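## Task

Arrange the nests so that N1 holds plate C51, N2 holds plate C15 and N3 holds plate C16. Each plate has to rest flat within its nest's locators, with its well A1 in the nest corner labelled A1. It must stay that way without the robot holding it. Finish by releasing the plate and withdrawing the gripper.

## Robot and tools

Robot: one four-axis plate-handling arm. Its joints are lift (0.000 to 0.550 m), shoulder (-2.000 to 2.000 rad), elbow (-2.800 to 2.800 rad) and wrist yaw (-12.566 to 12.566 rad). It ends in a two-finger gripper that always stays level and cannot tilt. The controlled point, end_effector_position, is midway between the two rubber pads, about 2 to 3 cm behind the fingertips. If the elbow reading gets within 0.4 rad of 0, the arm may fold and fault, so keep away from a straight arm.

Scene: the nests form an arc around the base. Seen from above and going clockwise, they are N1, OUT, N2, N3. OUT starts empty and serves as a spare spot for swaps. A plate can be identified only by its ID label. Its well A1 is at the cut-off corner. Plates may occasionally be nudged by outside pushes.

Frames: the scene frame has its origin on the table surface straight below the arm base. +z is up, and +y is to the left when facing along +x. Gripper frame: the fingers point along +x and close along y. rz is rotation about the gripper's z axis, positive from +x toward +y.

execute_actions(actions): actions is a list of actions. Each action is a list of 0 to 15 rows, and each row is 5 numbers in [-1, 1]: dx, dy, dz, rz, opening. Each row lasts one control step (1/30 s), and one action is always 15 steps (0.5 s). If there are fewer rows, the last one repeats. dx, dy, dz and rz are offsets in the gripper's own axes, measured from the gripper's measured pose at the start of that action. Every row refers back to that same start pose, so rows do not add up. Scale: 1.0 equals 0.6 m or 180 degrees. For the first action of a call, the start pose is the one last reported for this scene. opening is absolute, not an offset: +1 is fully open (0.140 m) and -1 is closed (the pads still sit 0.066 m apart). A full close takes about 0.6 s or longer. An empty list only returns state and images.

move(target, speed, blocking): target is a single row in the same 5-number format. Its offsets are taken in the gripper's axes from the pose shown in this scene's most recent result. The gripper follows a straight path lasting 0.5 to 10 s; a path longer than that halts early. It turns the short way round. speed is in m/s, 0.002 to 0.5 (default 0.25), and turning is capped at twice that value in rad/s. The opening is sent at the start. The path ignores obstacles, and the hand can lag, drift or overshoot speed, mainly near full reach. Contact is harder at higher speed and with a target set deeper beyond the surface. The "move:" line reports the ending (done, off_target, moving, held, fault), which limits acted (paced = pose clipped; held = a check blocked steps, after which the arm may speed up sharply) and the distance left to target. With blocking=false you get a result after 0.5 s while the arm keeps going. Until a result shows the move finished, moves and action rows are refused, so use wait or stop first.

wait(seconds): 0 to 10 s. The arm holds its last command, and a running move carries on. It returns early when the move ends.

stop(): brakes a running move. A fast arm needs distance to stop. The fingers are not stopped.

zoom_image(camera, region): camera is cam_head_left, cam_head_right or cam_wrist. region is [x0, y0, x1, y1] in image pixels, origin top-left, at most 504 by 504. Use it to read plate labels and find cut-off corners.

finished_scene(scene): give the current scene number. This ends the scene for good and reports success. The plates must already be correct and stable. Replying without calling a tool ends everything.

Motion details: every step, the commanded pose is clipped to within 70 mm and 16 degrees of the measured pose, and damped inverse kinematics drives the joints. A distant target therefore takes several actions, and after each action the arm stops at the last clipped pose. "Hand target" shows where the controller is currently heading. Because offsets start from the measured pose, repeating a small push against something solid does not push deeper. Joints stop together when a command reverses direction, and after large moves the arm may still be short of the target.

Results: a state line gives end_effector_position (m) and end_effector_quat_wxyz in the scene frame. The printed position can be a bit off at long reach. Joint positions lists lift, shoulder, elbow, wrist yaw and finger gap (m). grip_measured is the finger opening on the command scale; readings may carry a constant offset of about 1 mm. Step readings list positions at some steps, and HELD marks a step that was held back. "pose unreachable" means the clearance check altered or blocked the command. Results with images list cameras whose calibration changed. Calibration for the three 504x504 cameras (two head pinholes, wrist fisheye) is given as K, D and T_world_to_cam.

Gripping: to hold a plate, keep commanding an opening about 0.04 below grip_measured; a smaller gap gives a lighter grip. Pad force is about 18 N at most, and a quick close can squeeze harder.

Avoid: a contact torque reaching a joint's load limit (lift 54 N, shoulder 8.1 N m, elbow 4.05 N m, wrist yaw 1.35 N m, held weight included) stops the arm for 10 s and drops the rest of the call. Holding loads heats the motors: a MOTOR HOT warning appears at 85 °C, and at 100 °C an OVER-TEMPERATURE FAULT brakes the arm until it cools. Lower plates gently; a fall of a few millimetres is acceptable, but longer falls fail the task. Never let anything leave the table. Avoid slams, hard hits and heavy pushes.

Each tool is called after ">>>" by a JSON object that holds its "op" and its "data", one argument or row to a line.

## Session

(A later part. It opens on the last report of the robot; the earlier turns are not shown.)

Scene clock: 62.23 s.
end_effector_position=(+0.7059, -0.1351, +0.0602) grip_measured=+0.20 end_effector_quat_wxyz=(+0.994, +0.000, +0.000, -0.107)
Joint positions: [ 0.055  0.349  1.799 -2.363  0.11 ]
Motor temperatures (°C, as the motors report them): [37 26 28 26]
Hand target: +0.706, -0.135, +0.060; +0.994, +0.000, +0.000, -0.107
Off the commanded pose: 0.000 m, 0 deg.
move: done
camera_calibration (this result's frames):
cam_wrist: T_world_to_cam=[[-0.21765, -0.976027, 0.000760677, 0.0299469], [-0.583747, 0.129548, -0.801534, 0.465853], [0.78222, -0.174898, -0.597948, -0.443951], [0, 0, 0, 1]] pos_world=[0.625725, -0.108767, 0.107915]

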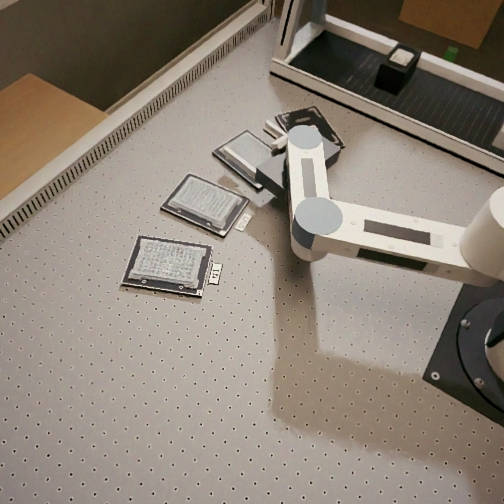

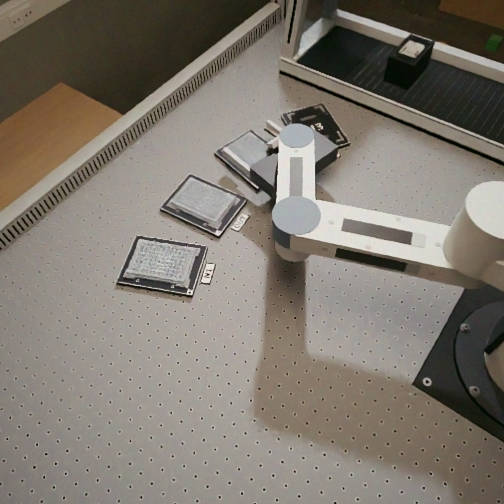

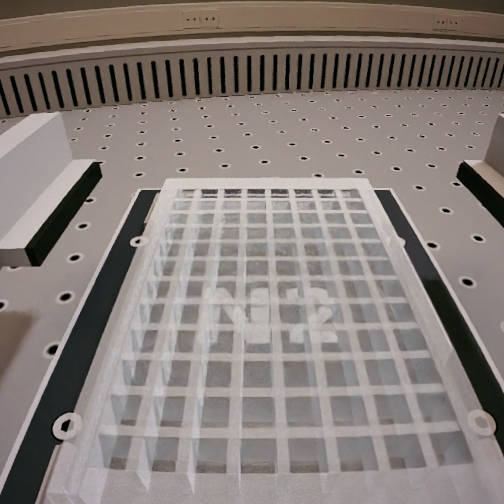

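>>> {"op": "move", "data": {
  "target": [-0.0032, 0.0055, -0.0453, 0, 0.05],
  "speed": 0.06
}}

>>> {"op": "execute_actions", "data": {
  "actions": [
    [[0,0,0,0,-0.05],[0,0,0,0,-0.15],[0,0,0,0,-0.25],[0,0,0,0,-0.33],[0,0,0,0,-0.4],[0,0,0,0,-0.44],[0,0,0,0,-0.47],[0,0,0,0,-0.49],[0,0,0,0,-0.51],[0,0,0,0,-0.53],[0,0,0,0,-0.55],[0,0,0,0,-0.57],[0,0,0,0,-0.58]]
  ]
}}

Scene clock: 72.40 s.
end_effector_position=(+0.7048, -0.1315, +0.0330) grip_measured=+0.05 end_effector_quat_wxyz=(+0.994, +0.000, +0.000, -0.107)
Joint positions: [ 0.028  0.362  1.787 -2.363  0.105]
Motor temperatures (°C, as the motors report them): [37 26 28 26]
Hand target: +0.705, -0.132, +0.033; +0.994, +0.000, +0.000, -0.107
Off the commanded pose: 0.000 m, 0 deg.
move: done
camera_calibration (this result's frames):
cam_wrist: T_world_to_cam=[[-0.217347, -0.976094, 0.000760677, 0.0330441], [-0.583787, 0.129367, -0.801534, 0.442877], [0.782275, -0.174655, -0.597948, -0.458709], [0, 0, 0, 1]] pos_world=[0.624564, -0.105155, 0.0806714]

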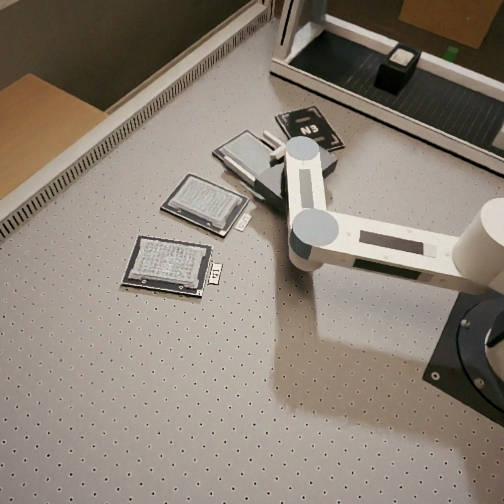

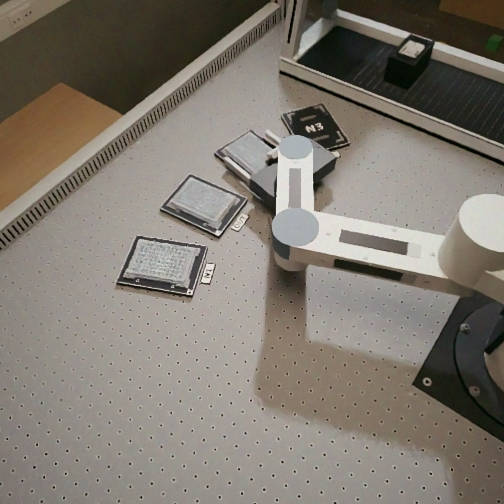

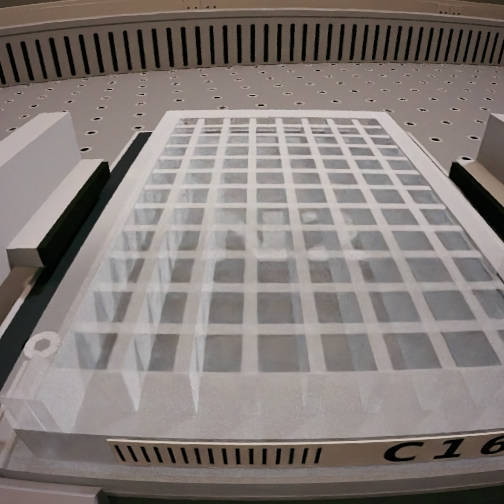

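Scene clock: 72.90 s.
end_effector_position=(+0.7048, -0.1315, +0.0331) grip_measured=-0.54 end_effector_quat_wxyz=(+0.994, +0.000, +0.000, -0.107)
Joint positions: [ 0.028  0.362  1.787 -2.364  0.083]
Motor temperatures (°C, as the motors report them): [37 26 28 26]
Hand target: +0.705, -0.132, +0.033; +0.994, +0.000, +0.000, -0.107
Off the commanded pose: 0.000 m, 0 deg.
Step readings (end_effector_position):
0: (+0.7048, -0.1315, +0.0330)
1: (+0.7048, -0.1315, +0.0330)
2: (+0.7048, -0.1315, +0.0330)
4: (+0.7048, -0.1315, +0.0330)
8: (+0.7048, -0.1315, +0.0330)
15: end_effector_position above
camera_calibration (this result's frames):
cam_wrist: T_world_to_cam=[[-0.217468, -0.976067, 0.000760677, 0.0331321], [-0.583771, 0.129439, -0.801534, 0.442979], [0.782253, -0.174752, -0.597948, -0.458632], [0, 0, 0, 1]] pos_world=[0.624569, -0.105147, 0.0807992]

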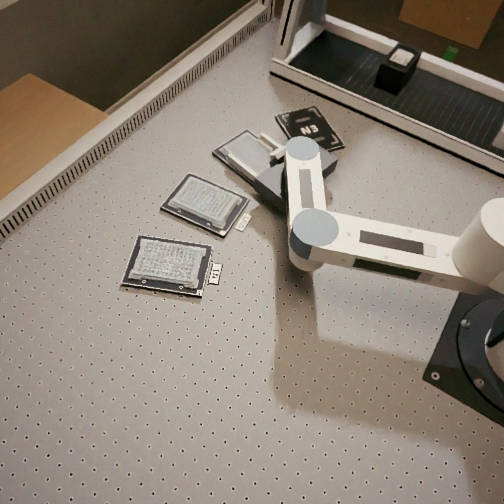

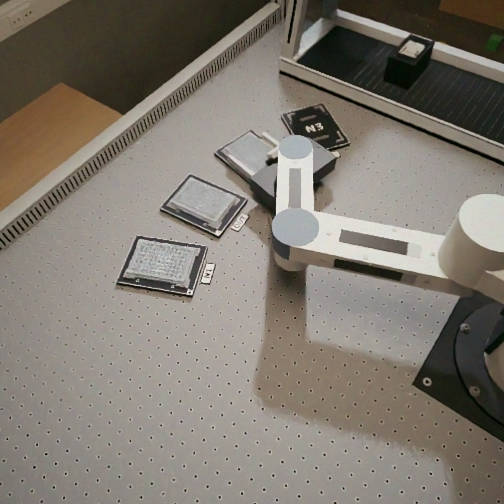

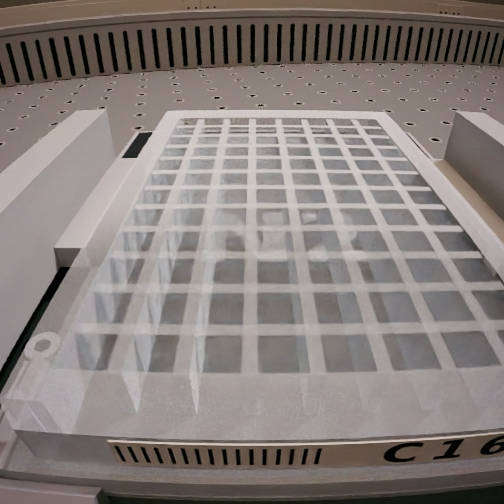

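>>> {"op": "move", "data": {
  "target": [0, 0, 0.025, 0, -0.58],
  "speed": 0.06
}}

>>> {"op": "move", "data": {
  "target": [-0.04775, -0.30035, -0.01, -0.12033, -0.58],
  "speed": 0.25
}}

Scene clock: 77.13 s.
end_effector_position=(+0.7048, -0.1315, +0.0481) grip_measured=-0.54 end_effector_quat_wxyz=(+0.994, +0.000, +0.000, -0.107)
Joint positions: [ 0.043  0.362  1.787 -2.364  0.083]
Motor temperatures (°C, as the motors report them): [37 26 28 26]
Hand target: +0.705, -0.132, +0.048; +0.994, +0.000, +0.000, -0.107
Off the commanded pose: 0.000 m, 0 deg.
move: done
camera_calibration (this result's frames):
cam_wrist: T_world_to_cam=[[-0.217486, -0.976063, 0.000760677, 0.0331329], [-0.583768, 0.129451, -0.801534, 0.455043], [0.78225, -0.174767, -0.597948, -0.449632], [0, 0, 0, 1]] pos_world=[0.62457, -0.105147, 0.0958502]

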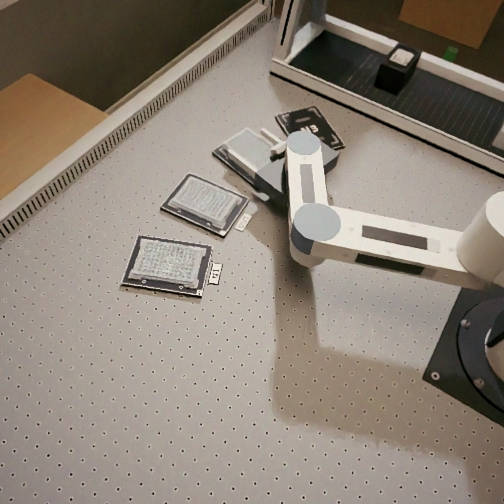

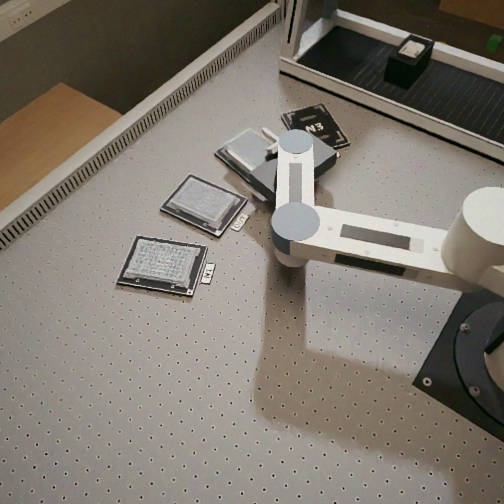

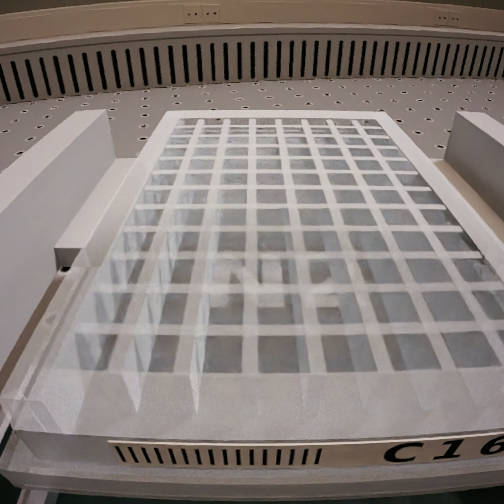

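Scene clock: 78.27 s.
end_effector_position=(+0.6383, -0.3016, +0.0422) grip_measured=-0.54 end_effector_quat_wxyz=(+0.956, +0.000, +0.000, -0.292)
Joint positions: [ 0.037  0.025  1.83  -2.448  0.083]
Motor temperatures (°C, as the motors report them): [37 26 28 26]
Hand target: +0.638, -0.302, +0.042; +0.956, +0.000, +0.000, -0.292
Off the commanded pose: 0.000 m, 0 deg.
move: done
camera_calibration (this result's frames):
cam_wrist: T_world_to_cam=[[-0.562585, -0.826739, 0.000760677, 0.117922], [-0.494691, 0.335893, -0.801534, 0.438877], [0.662404, -0.451307, -0.597948, -0.437832], [0, 0, 0, 1]] pos_world=[0.573471, -0.247522, 0.0898845]

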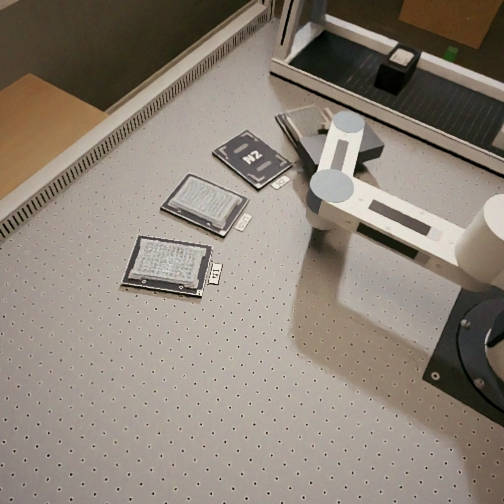

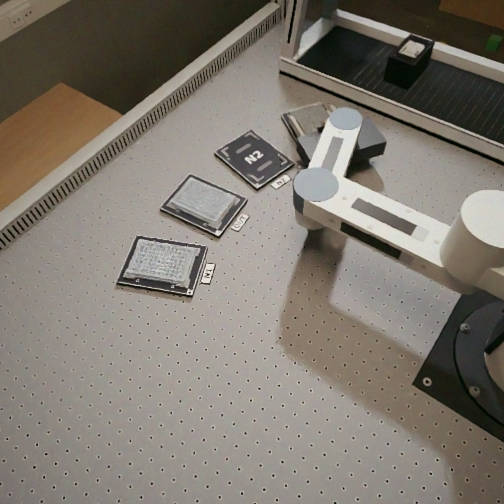

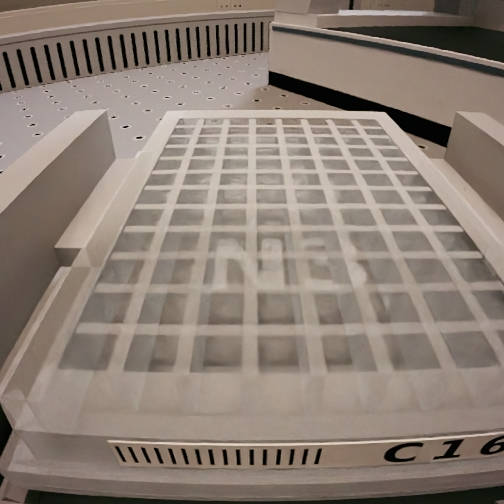

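>>> {"op": "move", "data": {
  "target": [0, 0.0003, -0.015, 0, -0.58],
  "speed": 0.015
}}

Scene clock: 79.97 s.
end_effector_position=(+0.6383, -0.3016, +0.0332) grip_measured=-0.54 end_effector_quat_wxyz=(+0.956, +0.000, +0.000, -0.292)
Joint positions: [ 0.028  0.025  1.83  -2.448  0.083]
Motor temperatures (°C, as the motors report them): [37 26 28 26]
Hand target: +0.638, -0.302, +0.033; +0.956, +0.000, +0.000, -0.292
Off the commanded pose: 0.000 m, 0 deg.
move: done
camera_calibration (this result's frames):
cam_wrist: T_world_to_cam=[[-0.562469, -0.826818, 0.000760677, 0.117939], [-0.494738, 0.335824, -0.801534, 0.431655], [0.662467, -0.451215, -0.597948, -0.443243], [0, 0, 0, 1]] pos_world=[0.573527, -0.247444, 0.0808604]

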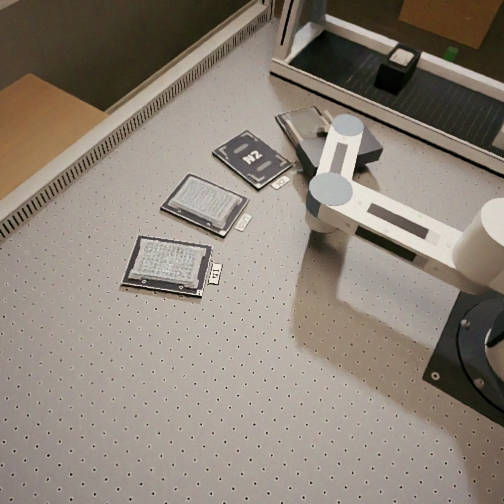

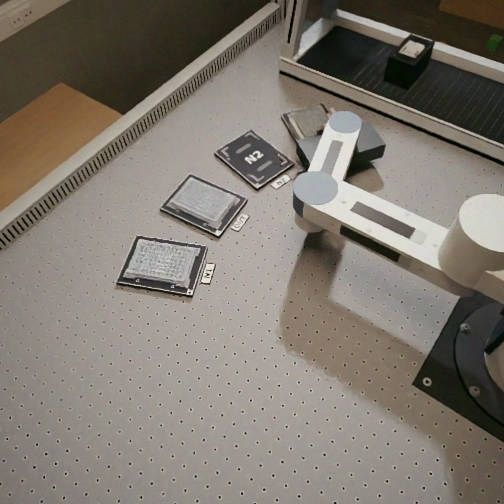

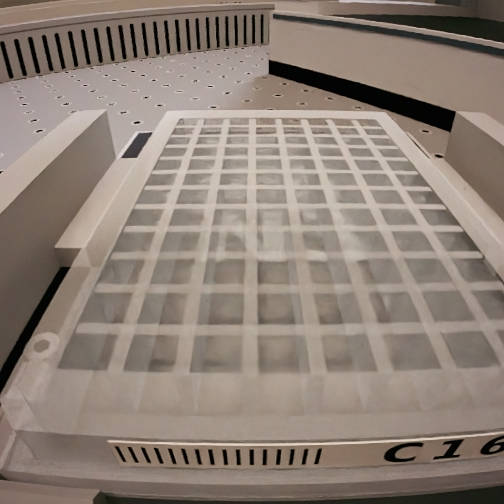

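>>> {"op": "execute_actions", "data": {
  "actions": [
    [[0,0,0,0,-0.52],[0,0,0,0,-0.48],[0,0,0,0,-0.4],[0,0,0,0,-0.3],[0,0,0,0,-0.2],[0,0,0,0,-0.1],[0,0,0,0,0.0],[0,0,0.005,0,0.1],[0,0,0.01,0,0.2],[0,0,0.016,0,0.2],[0,0,0.022,0,0.2],[0,0,0.028,0,0.2],[0,0,0.034,0,0.2],[0,0,0.04,0,0.2],[0,0,0.045,0,0.2]]
  ]
}}

>>> {"op": "move", "data": {
  "target": [-0.43447, 0.76355, 0.0103, 0.3292, 0.2],
  "speed": 0.5
}}

>>> {"op": "zoom_image", "data": {
  "camera": "cam_wrist",
  "region": [120, 165, 440, 265]
}}

>>> {"op": "zoom_image", "data": {
  "camera": "cam_wrist",
  "region": [0, 380, 200, 504]
}}

>>> {"op": "zoom_image", "data": {
  "camera": "cam_wrist",
  "region": [304, 380, 504, 504]
}}

Scene clock: 85.77 s.
end_effector_position=(+0.6383, -0.3016, +0.0540) grip_measured=+0.20 end_effector_quat_wxyz=(+0.956, +0.000, +0.000, -0.292)
Joint positions: [ 0.049  0.025  1.83  -2.448  0.11 ]
Motor temperatures (°C, as the motors report them): [37 26 28 26]
Hand target: +0.638, -0.302, +0.060; +0.956, +0.000, +0.000, -0.292
Off the commanded pose: 0.006 m, 0 deg.
Step readings (end_effector_position):
0: (+0.6383, -0.3016, +0.0332)
1: (+0.6383, -0.3016, +0.0332)
2: (+0.6383, -0.3016, +0.0332)
4: (+0.6383, -0.3016, +0.0332)
8: (+0.6383, -0.3016, +0.0332)
15: end_effector_position above
camera_calibration (this result's frames):
cam_wrist: T_world_to_cam=[[-0.562462, -0.826823, 0.000760677, 0.117918], [-0.49474, 0.335819, -0.801534, 0.44839], [0.662471, -0.451209, -0.597948, -0.430765], [0, 0, 0, 1]] pos_world=[0.57353, -0.247446, 0.101735]

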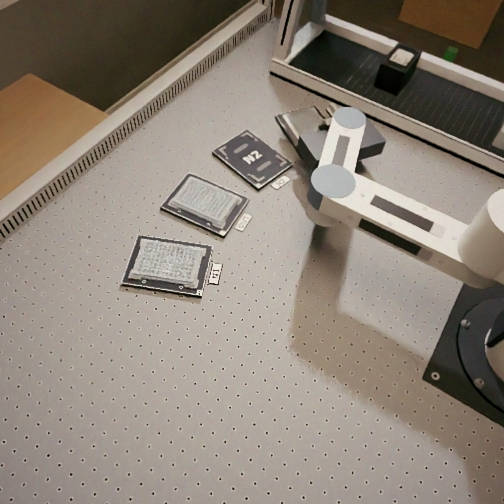

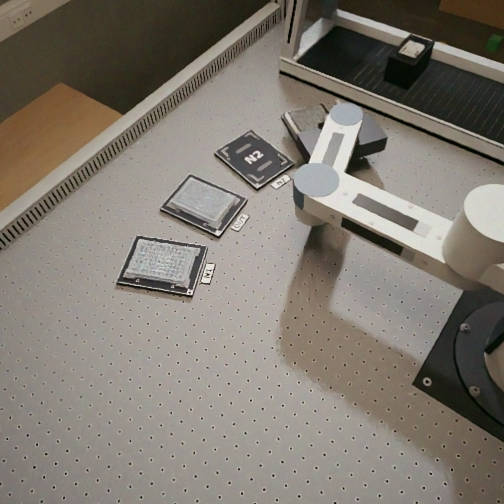

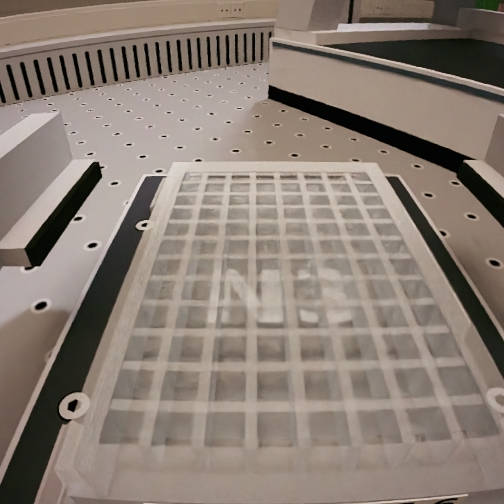

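Scene clock: 87.47 s.
end_effector_position=(+0.6782, +0.2240, +0.0602) grip_measured=+0.20 end_effector_quat_wxyz=(+0.976, +0.000, +0.000, +0.219)
Joint positions: [ 0.055  1.014  1.817 -2.389  0.11 ]
Motor temperatures (°C, as the motors report them): [37 26 28 26]
Hand target: +0.678, +0.224, +0.060; +0.976, +0.000, +0.000, +0.219
Off the commanded pose: 0.000 m, 0 deg.
move: done; limits=paced
camera_calibration (this result's frames):
cam_wrist: T_world_to_cam=[[0.422844, -0.906202, 0.000760677, -0.0755512], [-0.541605, -0.253392, -0.801534, 0.46027], [0.726545, 0.338512, -0.597948, -0.436688], [0, 0, 0, 1]] pos_world=[0.598504, 0.195988, 0.107863]

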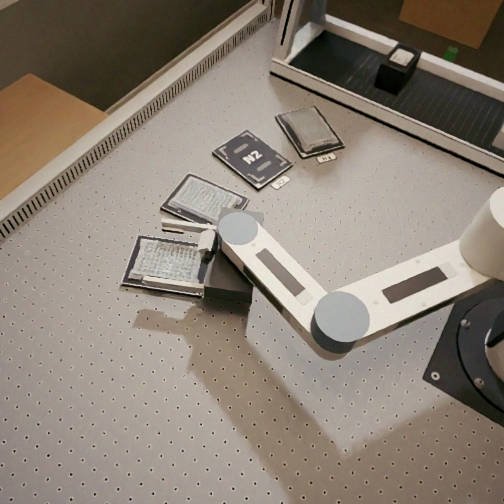

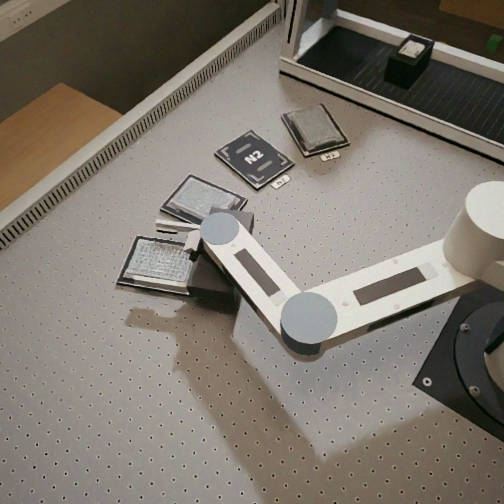

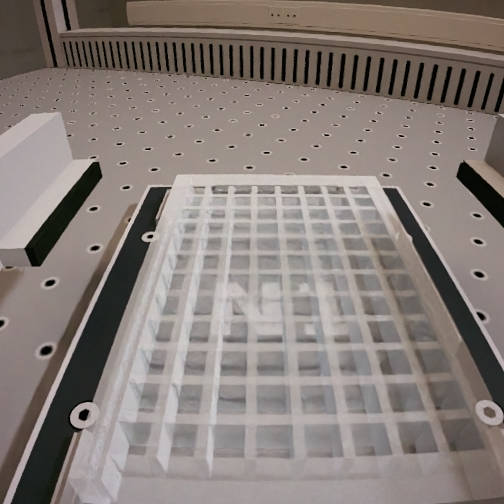

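Region (120, 165, 440, 265) of cam_wrist's 504x504 image, scaled by 1.575, with more detail than that image has; it fills the top 158 rows of this view, and the rest is white.

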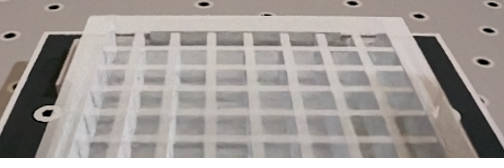

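Region (0, 380, 200, 504) of cam_wrist's 504x504 image, scaled by 2.520, with more detail than that image has; it fills the top 312 rows of this view, and the rest is white.

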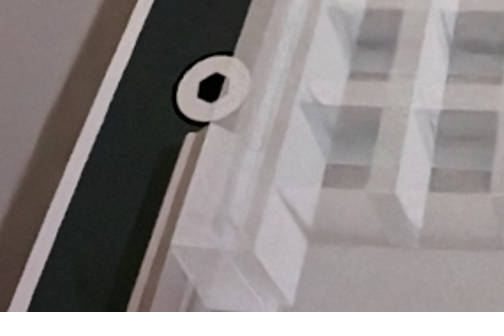

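Region (304, 380, 504, 504) of cam_wrist's 504x504 image, scaled by 2.520, with more detail than that image has; it fills the top 312 rows of this view, and the rest is white.

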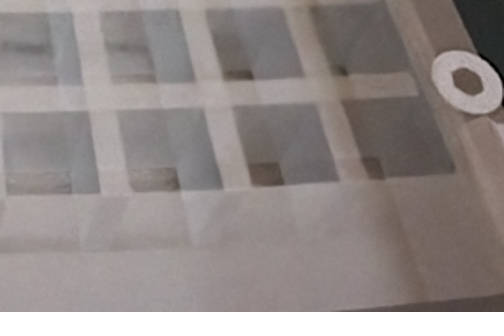

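>>> {"op": "execute_actions", "data": {
  "actions": []
}}

Scene clock: 93.93 s.
end_effector_position=(+0.6782, +0.2240, +0.0602) grip_measured=+0.20 end_effector_quat_wxyz=(+0.976, +0.000, +0.000, +0.219)
Joint positions: [ 0.055  1.014  1.817 -2.389  0.11 ]
Motor temperatures (°C, as the motors report them): [37 26 28 26]
Hand target: +0.678, +0.224, +0.060; +0.976, +0.000, +0.000, +0.219
Off the commanded pose: 0.000 m, 0 deg.
camera_calibration (this result's frames):
cam_wrist: T_world_to_cam=[[0.422895, -0.906179, 0.000760677, -0.0755682], [-0.54159, -0.253422, -0.801534, 0.460271], [0.726526, 0.338553, -0.597948, -0.436689], [0, 0, 0, 1]] pos_world=[0.598501, 0.196007, 0.107863]

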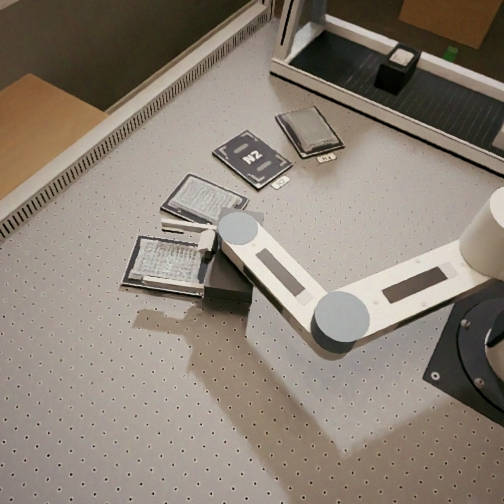

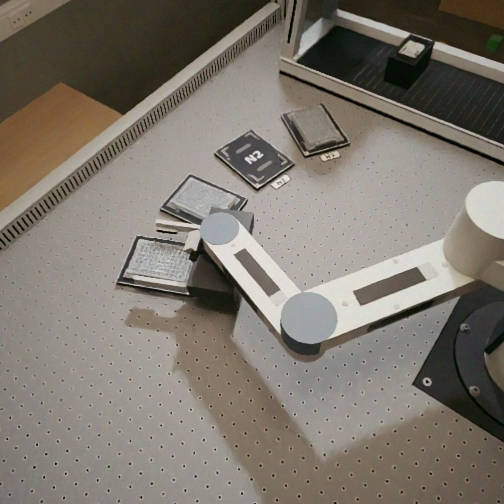

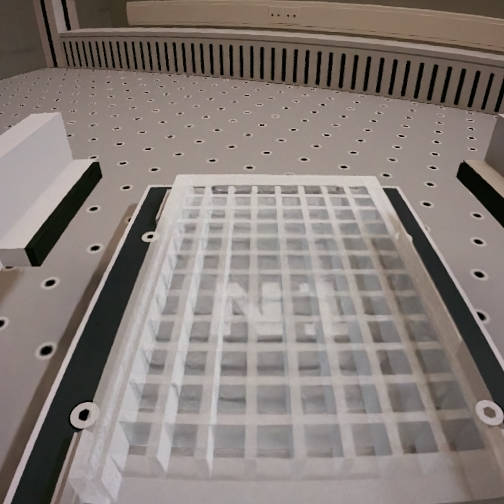

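>>> {"op": "move", "data": {
  "target": [0.0013,-0.0004,0,-0.002,0.2],
  "speed": 0.05
}}

>>> {"op": "zoom_image", "data": {
  "camera": "cam_wrist",
  "region": [0,380,200,504]
}}

>>> {"op": "zoom_image", "data": {
  "camera": "cam_wrist",
  "region": [304,380,504,504]
}}

>>> {"op": "zoom_image", "data": {
  "camera": "cam_wrist",
  "region": [120,165,440,265]
}}

Scene clock: 98.07 s.
end_effector_position=(+0.6789, +0.2243, +0.0602) grip_measured=+0.20 end_effector_quat_wxyz=(+0.976, +0.000, +0.000, +0.216)
Joint positions: [ 0.055  1.013  1.822 -2.4    0.11 ]
Motor temperatures (°C, as the motors report them): [37 26 28 26]
Hand target: +0.679, +0.224, +0.060; +0.976, +0.000, +0.000, +0.216
Off the commanded pose: 0.000 m, 0 deg.
move: done
camera_calibration (this result's frames):
cam_wrist: T_world_to_cam=[[0.417627, -0.908618, 0.000760677, -0.0715369], [-0.543053, -0.250273, -0.801534, 0.461016], [0.728479, 0.334329, -0.597948, -0.437682], [0, 0, 0, 1]] pos_world=[0.599074, 0.19671, 0.107863]

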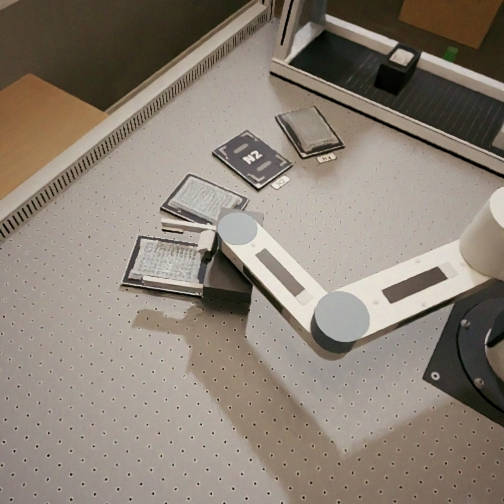

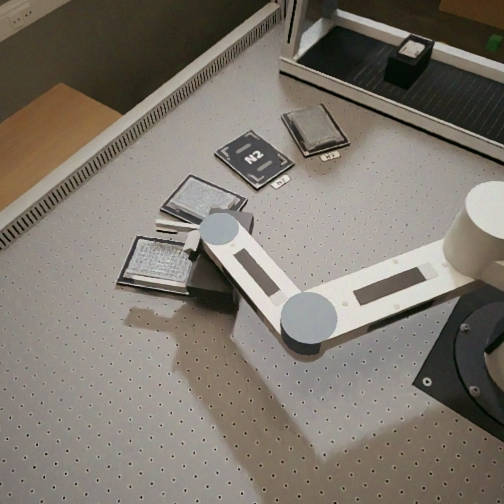

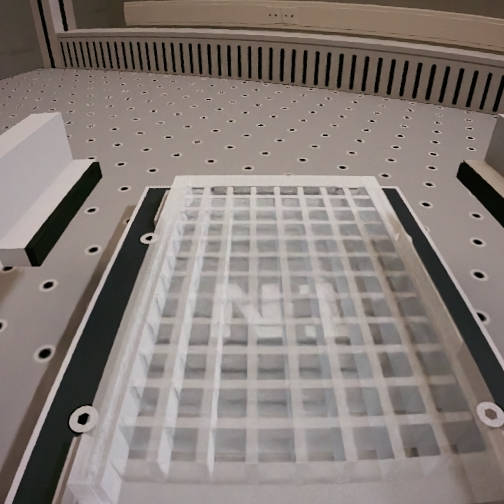

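Region (0, 380, 200, 504) of cam_wrist's 504x504 image, scaled by 2.520, with more detail than that image has; it fills the top 312 rows of this view, and the rest is white.

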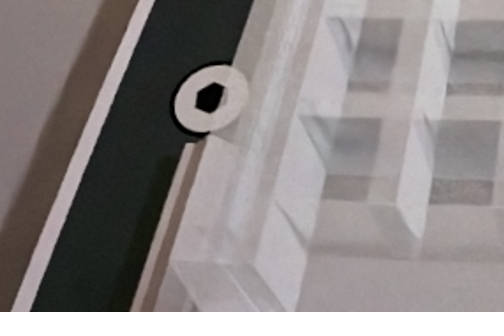

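Region (304, 380, 504, 504) of cam_wrist's 504x504 image, scaled by 2.520, with more detail than that image has; it fills the top 312 rows of this view, and the rest is white.

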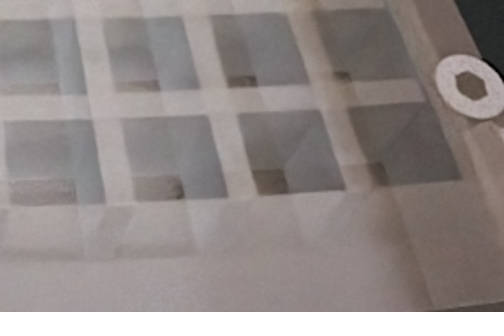

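Region (120, 165, 440, 265) of cam_wrist's 504x504 image, scaled by 1.575, with more detail than that image has; it fills the top 158 rows of this view, and the rest is white.

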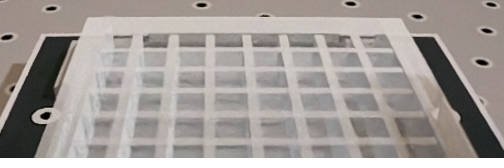

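>>> {"op": "move", "data": {
  "target": [0,0,-0.0452,0,0.05],
  "speed": 0.06
}}

>>> {"op": "execute_actions", "data": {
  "actions": [
    [[0,0,0,0,-0.05],[0,0,0,0,-0.15],[0,0,0,0,-0.25],[0,0,0,0,-0.33],[0,0,0,0,-0.4],[0,0,0,0,-0.44],[0,0,0,0,-0.47],[0,0,0,0,-0.49],[0,0,0,0,-0.51],[0,0,0,0,-0.53],[0,0,0,0,-0.55],[0,0,0,0,-0.57],[0,0,0,0,-0.58]]
  ]
}}

Scene clock: 101.30 s.
end_effector_position=(+0.6789, +0.2243, +0.0330) grip_measured=+0.05 end_effector_quat_wxyz=(+0.976, +0.000, +0.000, +0.216)
Joint positions: [ 0.028  1.013  1.822 -2.4    0.105]
Motor temperatures (°C, as the motors report them): [37 26 28 26]
Hand target: +0.679, +0.224, +0.033; +0.976, +0.000, +0.000, +0.216
Off the commanded pose: 0.000 m, 0 deg.
move: done
camera_calibration (this result's frames):
cam_wrist: T_world_to_cam=[[0.417608, -0.908627, 0.000760677, -0.0715059], [-0.543058, -0.250262, -0.801534, 0.439227], [0.728486, 0.334314, -0.597948, -0.453936], [0, 0, 0, 1]] pos_world=[0.599073, 0.196707, 0.0806796]

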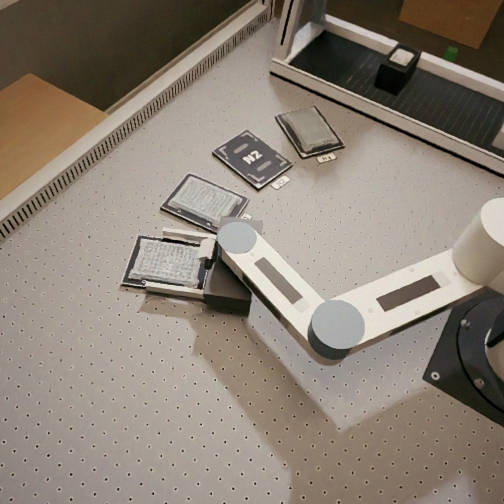

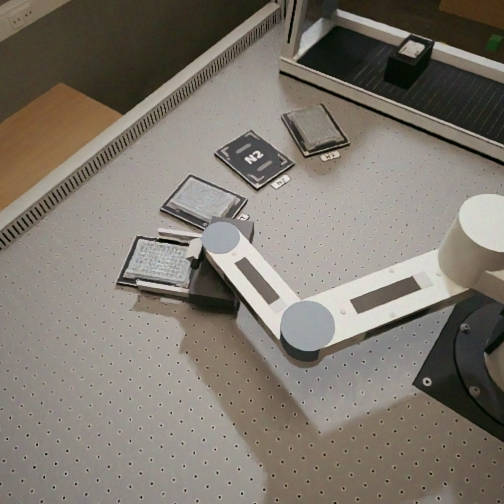

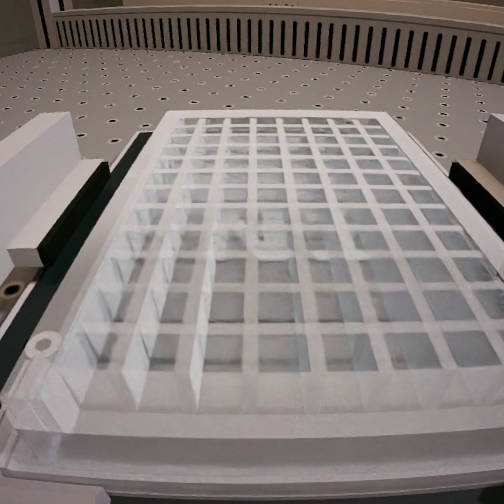

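Scene clock: 101.80 s.
end_effector_position=(+0.6789, +0.2242, +0.0331) grip_measured=-0.54 end_effector_quat_wxyz=(+0.976, +0.000, +0.000, +0.216)
Joint positions: [ 0.028  1.013  1.822 -2.4    0.083]
Motor temperatures (°C, as the motors report them): [37 26 28 26]
Hand target: +0.679, +0.224, +0.033; +0.976, +0.000, +0.000, +0.216
Off the commanded pose: 0.000 m, 0 deg.
Step readings (end_effector_position):
0: (+0.6789, +0.2243, +0.0330)
1: (+0.6789, +0.2243, +0.0330)
2: (+0.6789, +0.2243, +0.0330)
4: (+0.6789, +0.2243, +0.0330)
8: (+0.6789, +0.2242, +0.0330)
15: end_effector_position above
camera_calibration (this result's frames):
cam_wrist: T_world_to_cam=[[0.417254, -0.90879, 0.000760677, -0.0713016], [-0.543155, -0.250051, -0.801534, 0.439338], [0.728616, 0.33403, -0.597948, -0.453883], [0, 0, 0, 1]] pos_world=[0.599086, 0.196669, 0.0808001]

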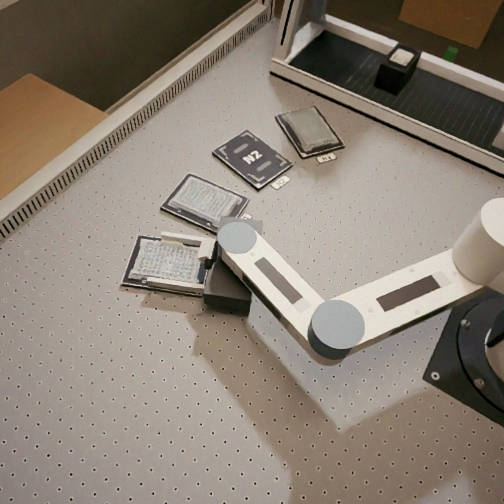

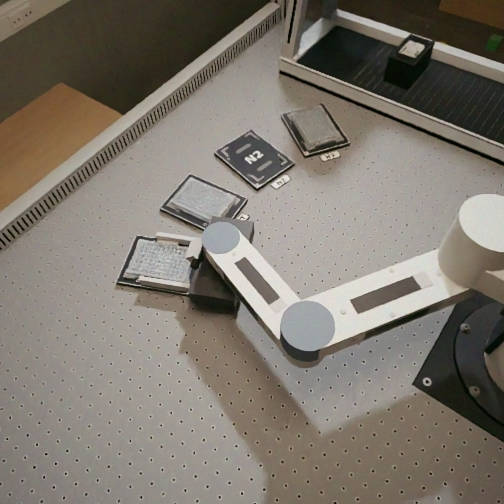

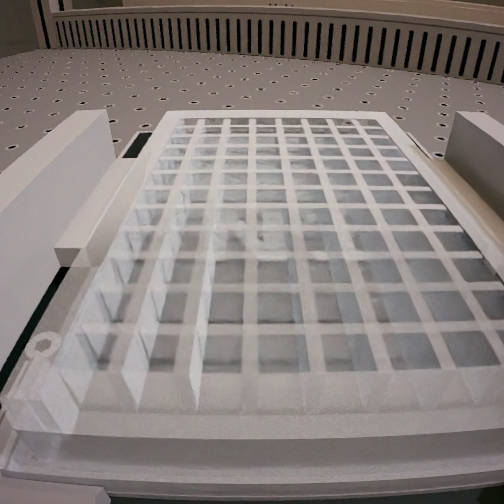

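>>> {"op": "move", "data": {
  "target": [0,0,0.045,0,-0.58],
  "speed": 0.08
}}

>>> {"op": "move", "data": {
  "target": [-0.2107,-0.5555,0,-0.2068,-0.58],
  "speed": 0.25
}}

Scene clock: 104.97 s.
end_effector_position=(+0.6789, +0.2242, +0.0602) grip_measured=-0.54 end_effector_quat_wxyz=(+0.976, +0.000, +0.000, +0.216)
Joint positions: [ 0.055  1.013  1.822 -2.4    0.083]
Motor temperatures (°C, as the motors report them): [37 26 28 26]
Hand target: +0.679, +0.224, +0.060; +0.976, +0.000, +0.000, +0.216
Off the commanded pose: 0.000 m, 0 deg.
move: done
camera_calibration (this result's frames):
cam_wrist: T_world_to_cam=[[0.417274, -0.90878, 0.000760677, -0.0713299], [-0.54315, -0.250063, -0.801534, 0.461022], [0.728609, 0.334046, -0.597948, -0.437711], [0, 0, 0, 1]] pos_world=[0.599088, 0.196677, 0.107851]

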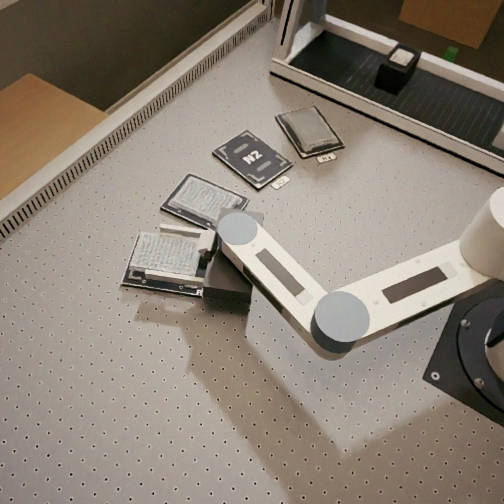

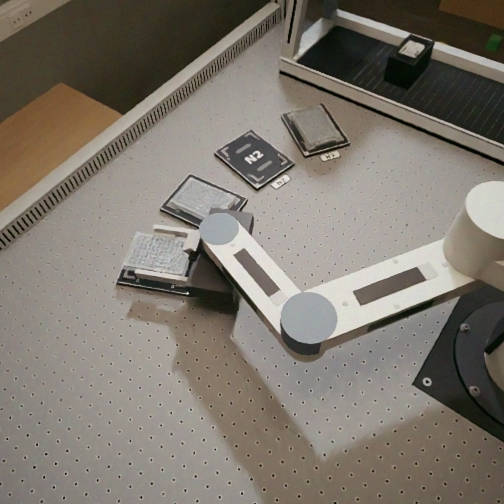

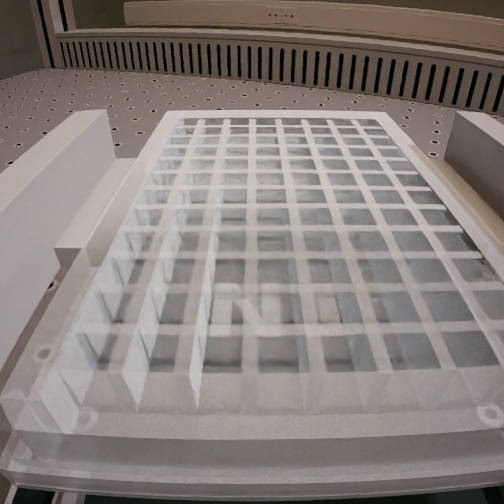

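Scene clock: 106.80 s.
end_effector_position=(+0.7047, -0.1315, +0.0601) grip_measured=-0.54 end_effector_quat_wxyz=(+0.994, +0.000, +0.000, -0.107)
Joint positions: [ 0.055  0.363  1.786 -2.363  0.083]
Motor temperatures (°C, as the motors report them): [37 26 28 26]
Hand target: +0.705, -0.131, +0.060; +0.994, +0.000, +0.000, -0.107
Off the commanded pose: 0.000 m, 0 deg.
move: done
camera_calibration (this result's frames):
cam_wrist: T_world_to_cam=[[-0.217585, -0.976041, 0.000760677, 0.0331437], [-0.583755, 0.12951, -0.801534, 0.464601], [0.782232, -0.174846, -0.597948, -0.442376], [0, 0, 0, 1]] pos_world=[0.624466, -0.105169, 0.10785]

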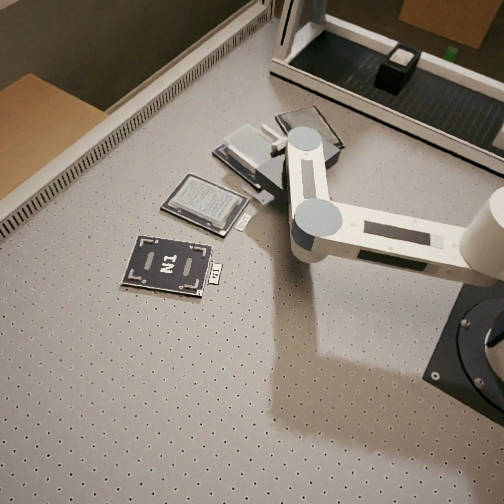

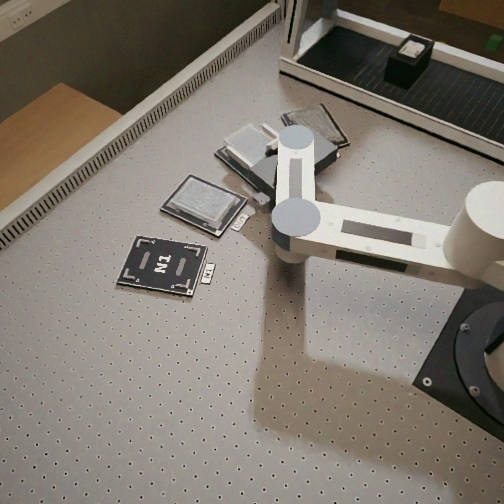

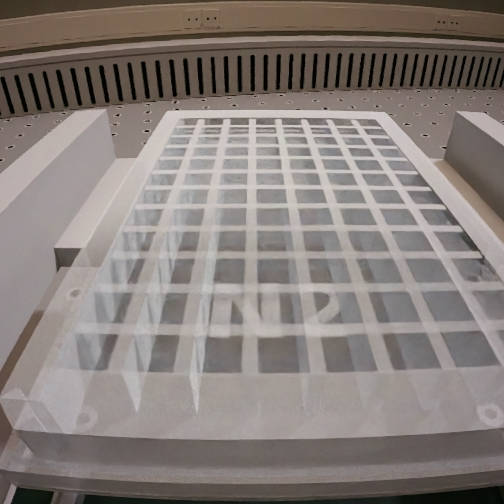

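>>> {"op": "move", "data": {
  "target": [0.0002,0,-0.0302,0,-0.58],
  "speed": 0.1
}}

>>> {"op": "move", "data": {
  "target": [0,0,-0.0146,0,-0.58],
  "speed": 0.015
}}

Scene clock: 109.67 s.
end_effector_position=(+0.7048, -0.1314, +0.0420) grip_measured=-0.54 end_effector_quat_wxyz=(+0.994, +0.000, +0.000, -0.107)
Joint positions: [ 0.037  0.362  1.787 -2.363  0.083]
Motor temperatures (°C, as the motors report them): [37 26 28 26]
Hand target: +0.705, -0.132, +0.042; +0.994, +0.000, +0.000, -0.107
Off the commanded pose: 0.000 m, 0 deg.
move: done
camera_calibration (this result's frames):
cam_wrist: T_world_to_cam=[[-0.217121, -0.976144, 0.000760677, 0.0329585], [-0.583817, 0.129232, -0.801534, 0.450086], [0.782315, -0.174474, -0.597948, -0.453349], [0, 0, 0, 1]] pos_world=[0.624585, -0.105091, 0.0896546]

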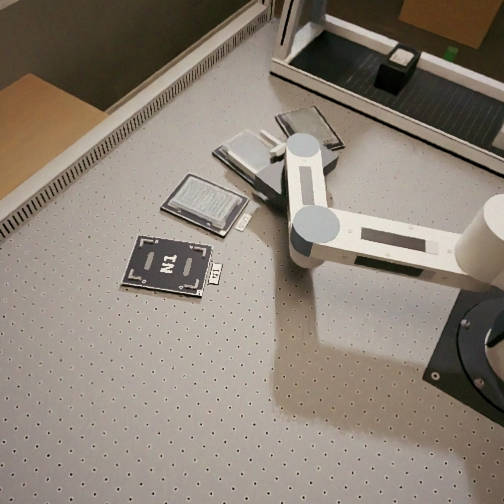

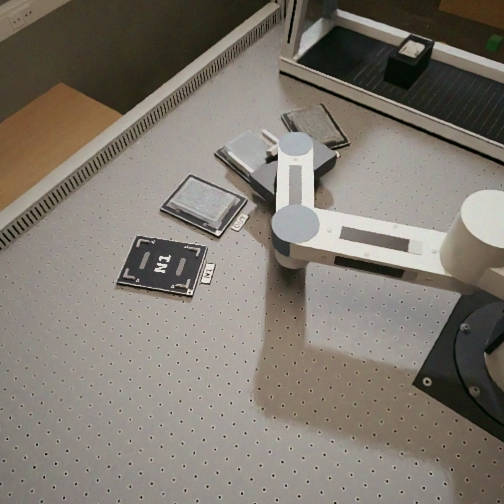

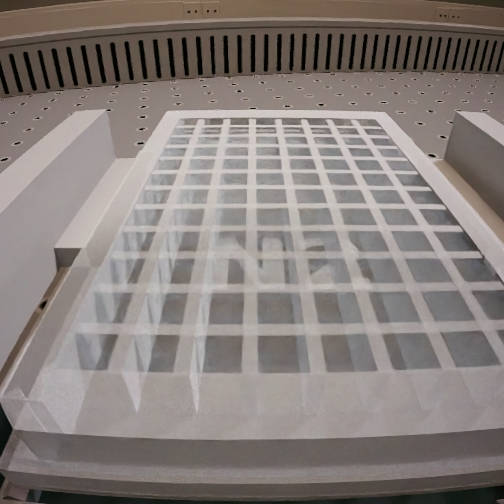

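Scene clock: 110.47 s.
end_effector_position=(+0.7048, -0.1314, +0.0332) grip_measured=-0.54 end_effector_quat_wxyz=(+0.994, +0.000, +0.000, -0.107)
Joint positions: [ 0.028  0.362  1.787 -2.363  0.083]
Motor temperatures (°C, as the motors report them): [37 26 28 26]
Hand target: +0.705, -0.131, +0.033; +0.994, +0.000, +0.000, -0.107
Off the commanded pose: 0.000 m, 0 deg.
move: done
camera_calibration (this result's frames):
cam_wrist: T_world_to_cam=[[-0.217099, -0.976149, 0.000760677, 0.0329616], [-0.58382, 0.129219, -0.801534, 0.443042], [0.782319, -0.174456, -0.597948, -0.458605], [0, 0, 0, 1]] pos_world=[0.624588, -0.105081, 0.0808662]

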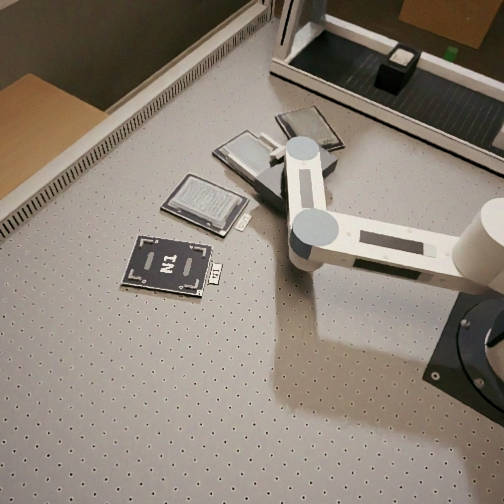

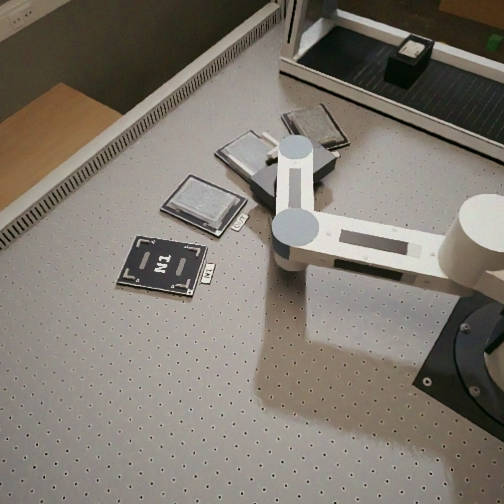

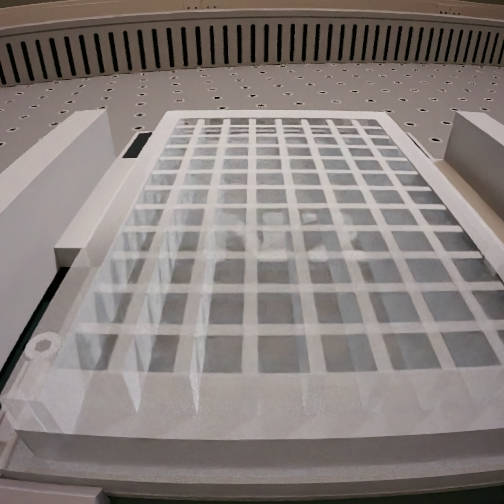

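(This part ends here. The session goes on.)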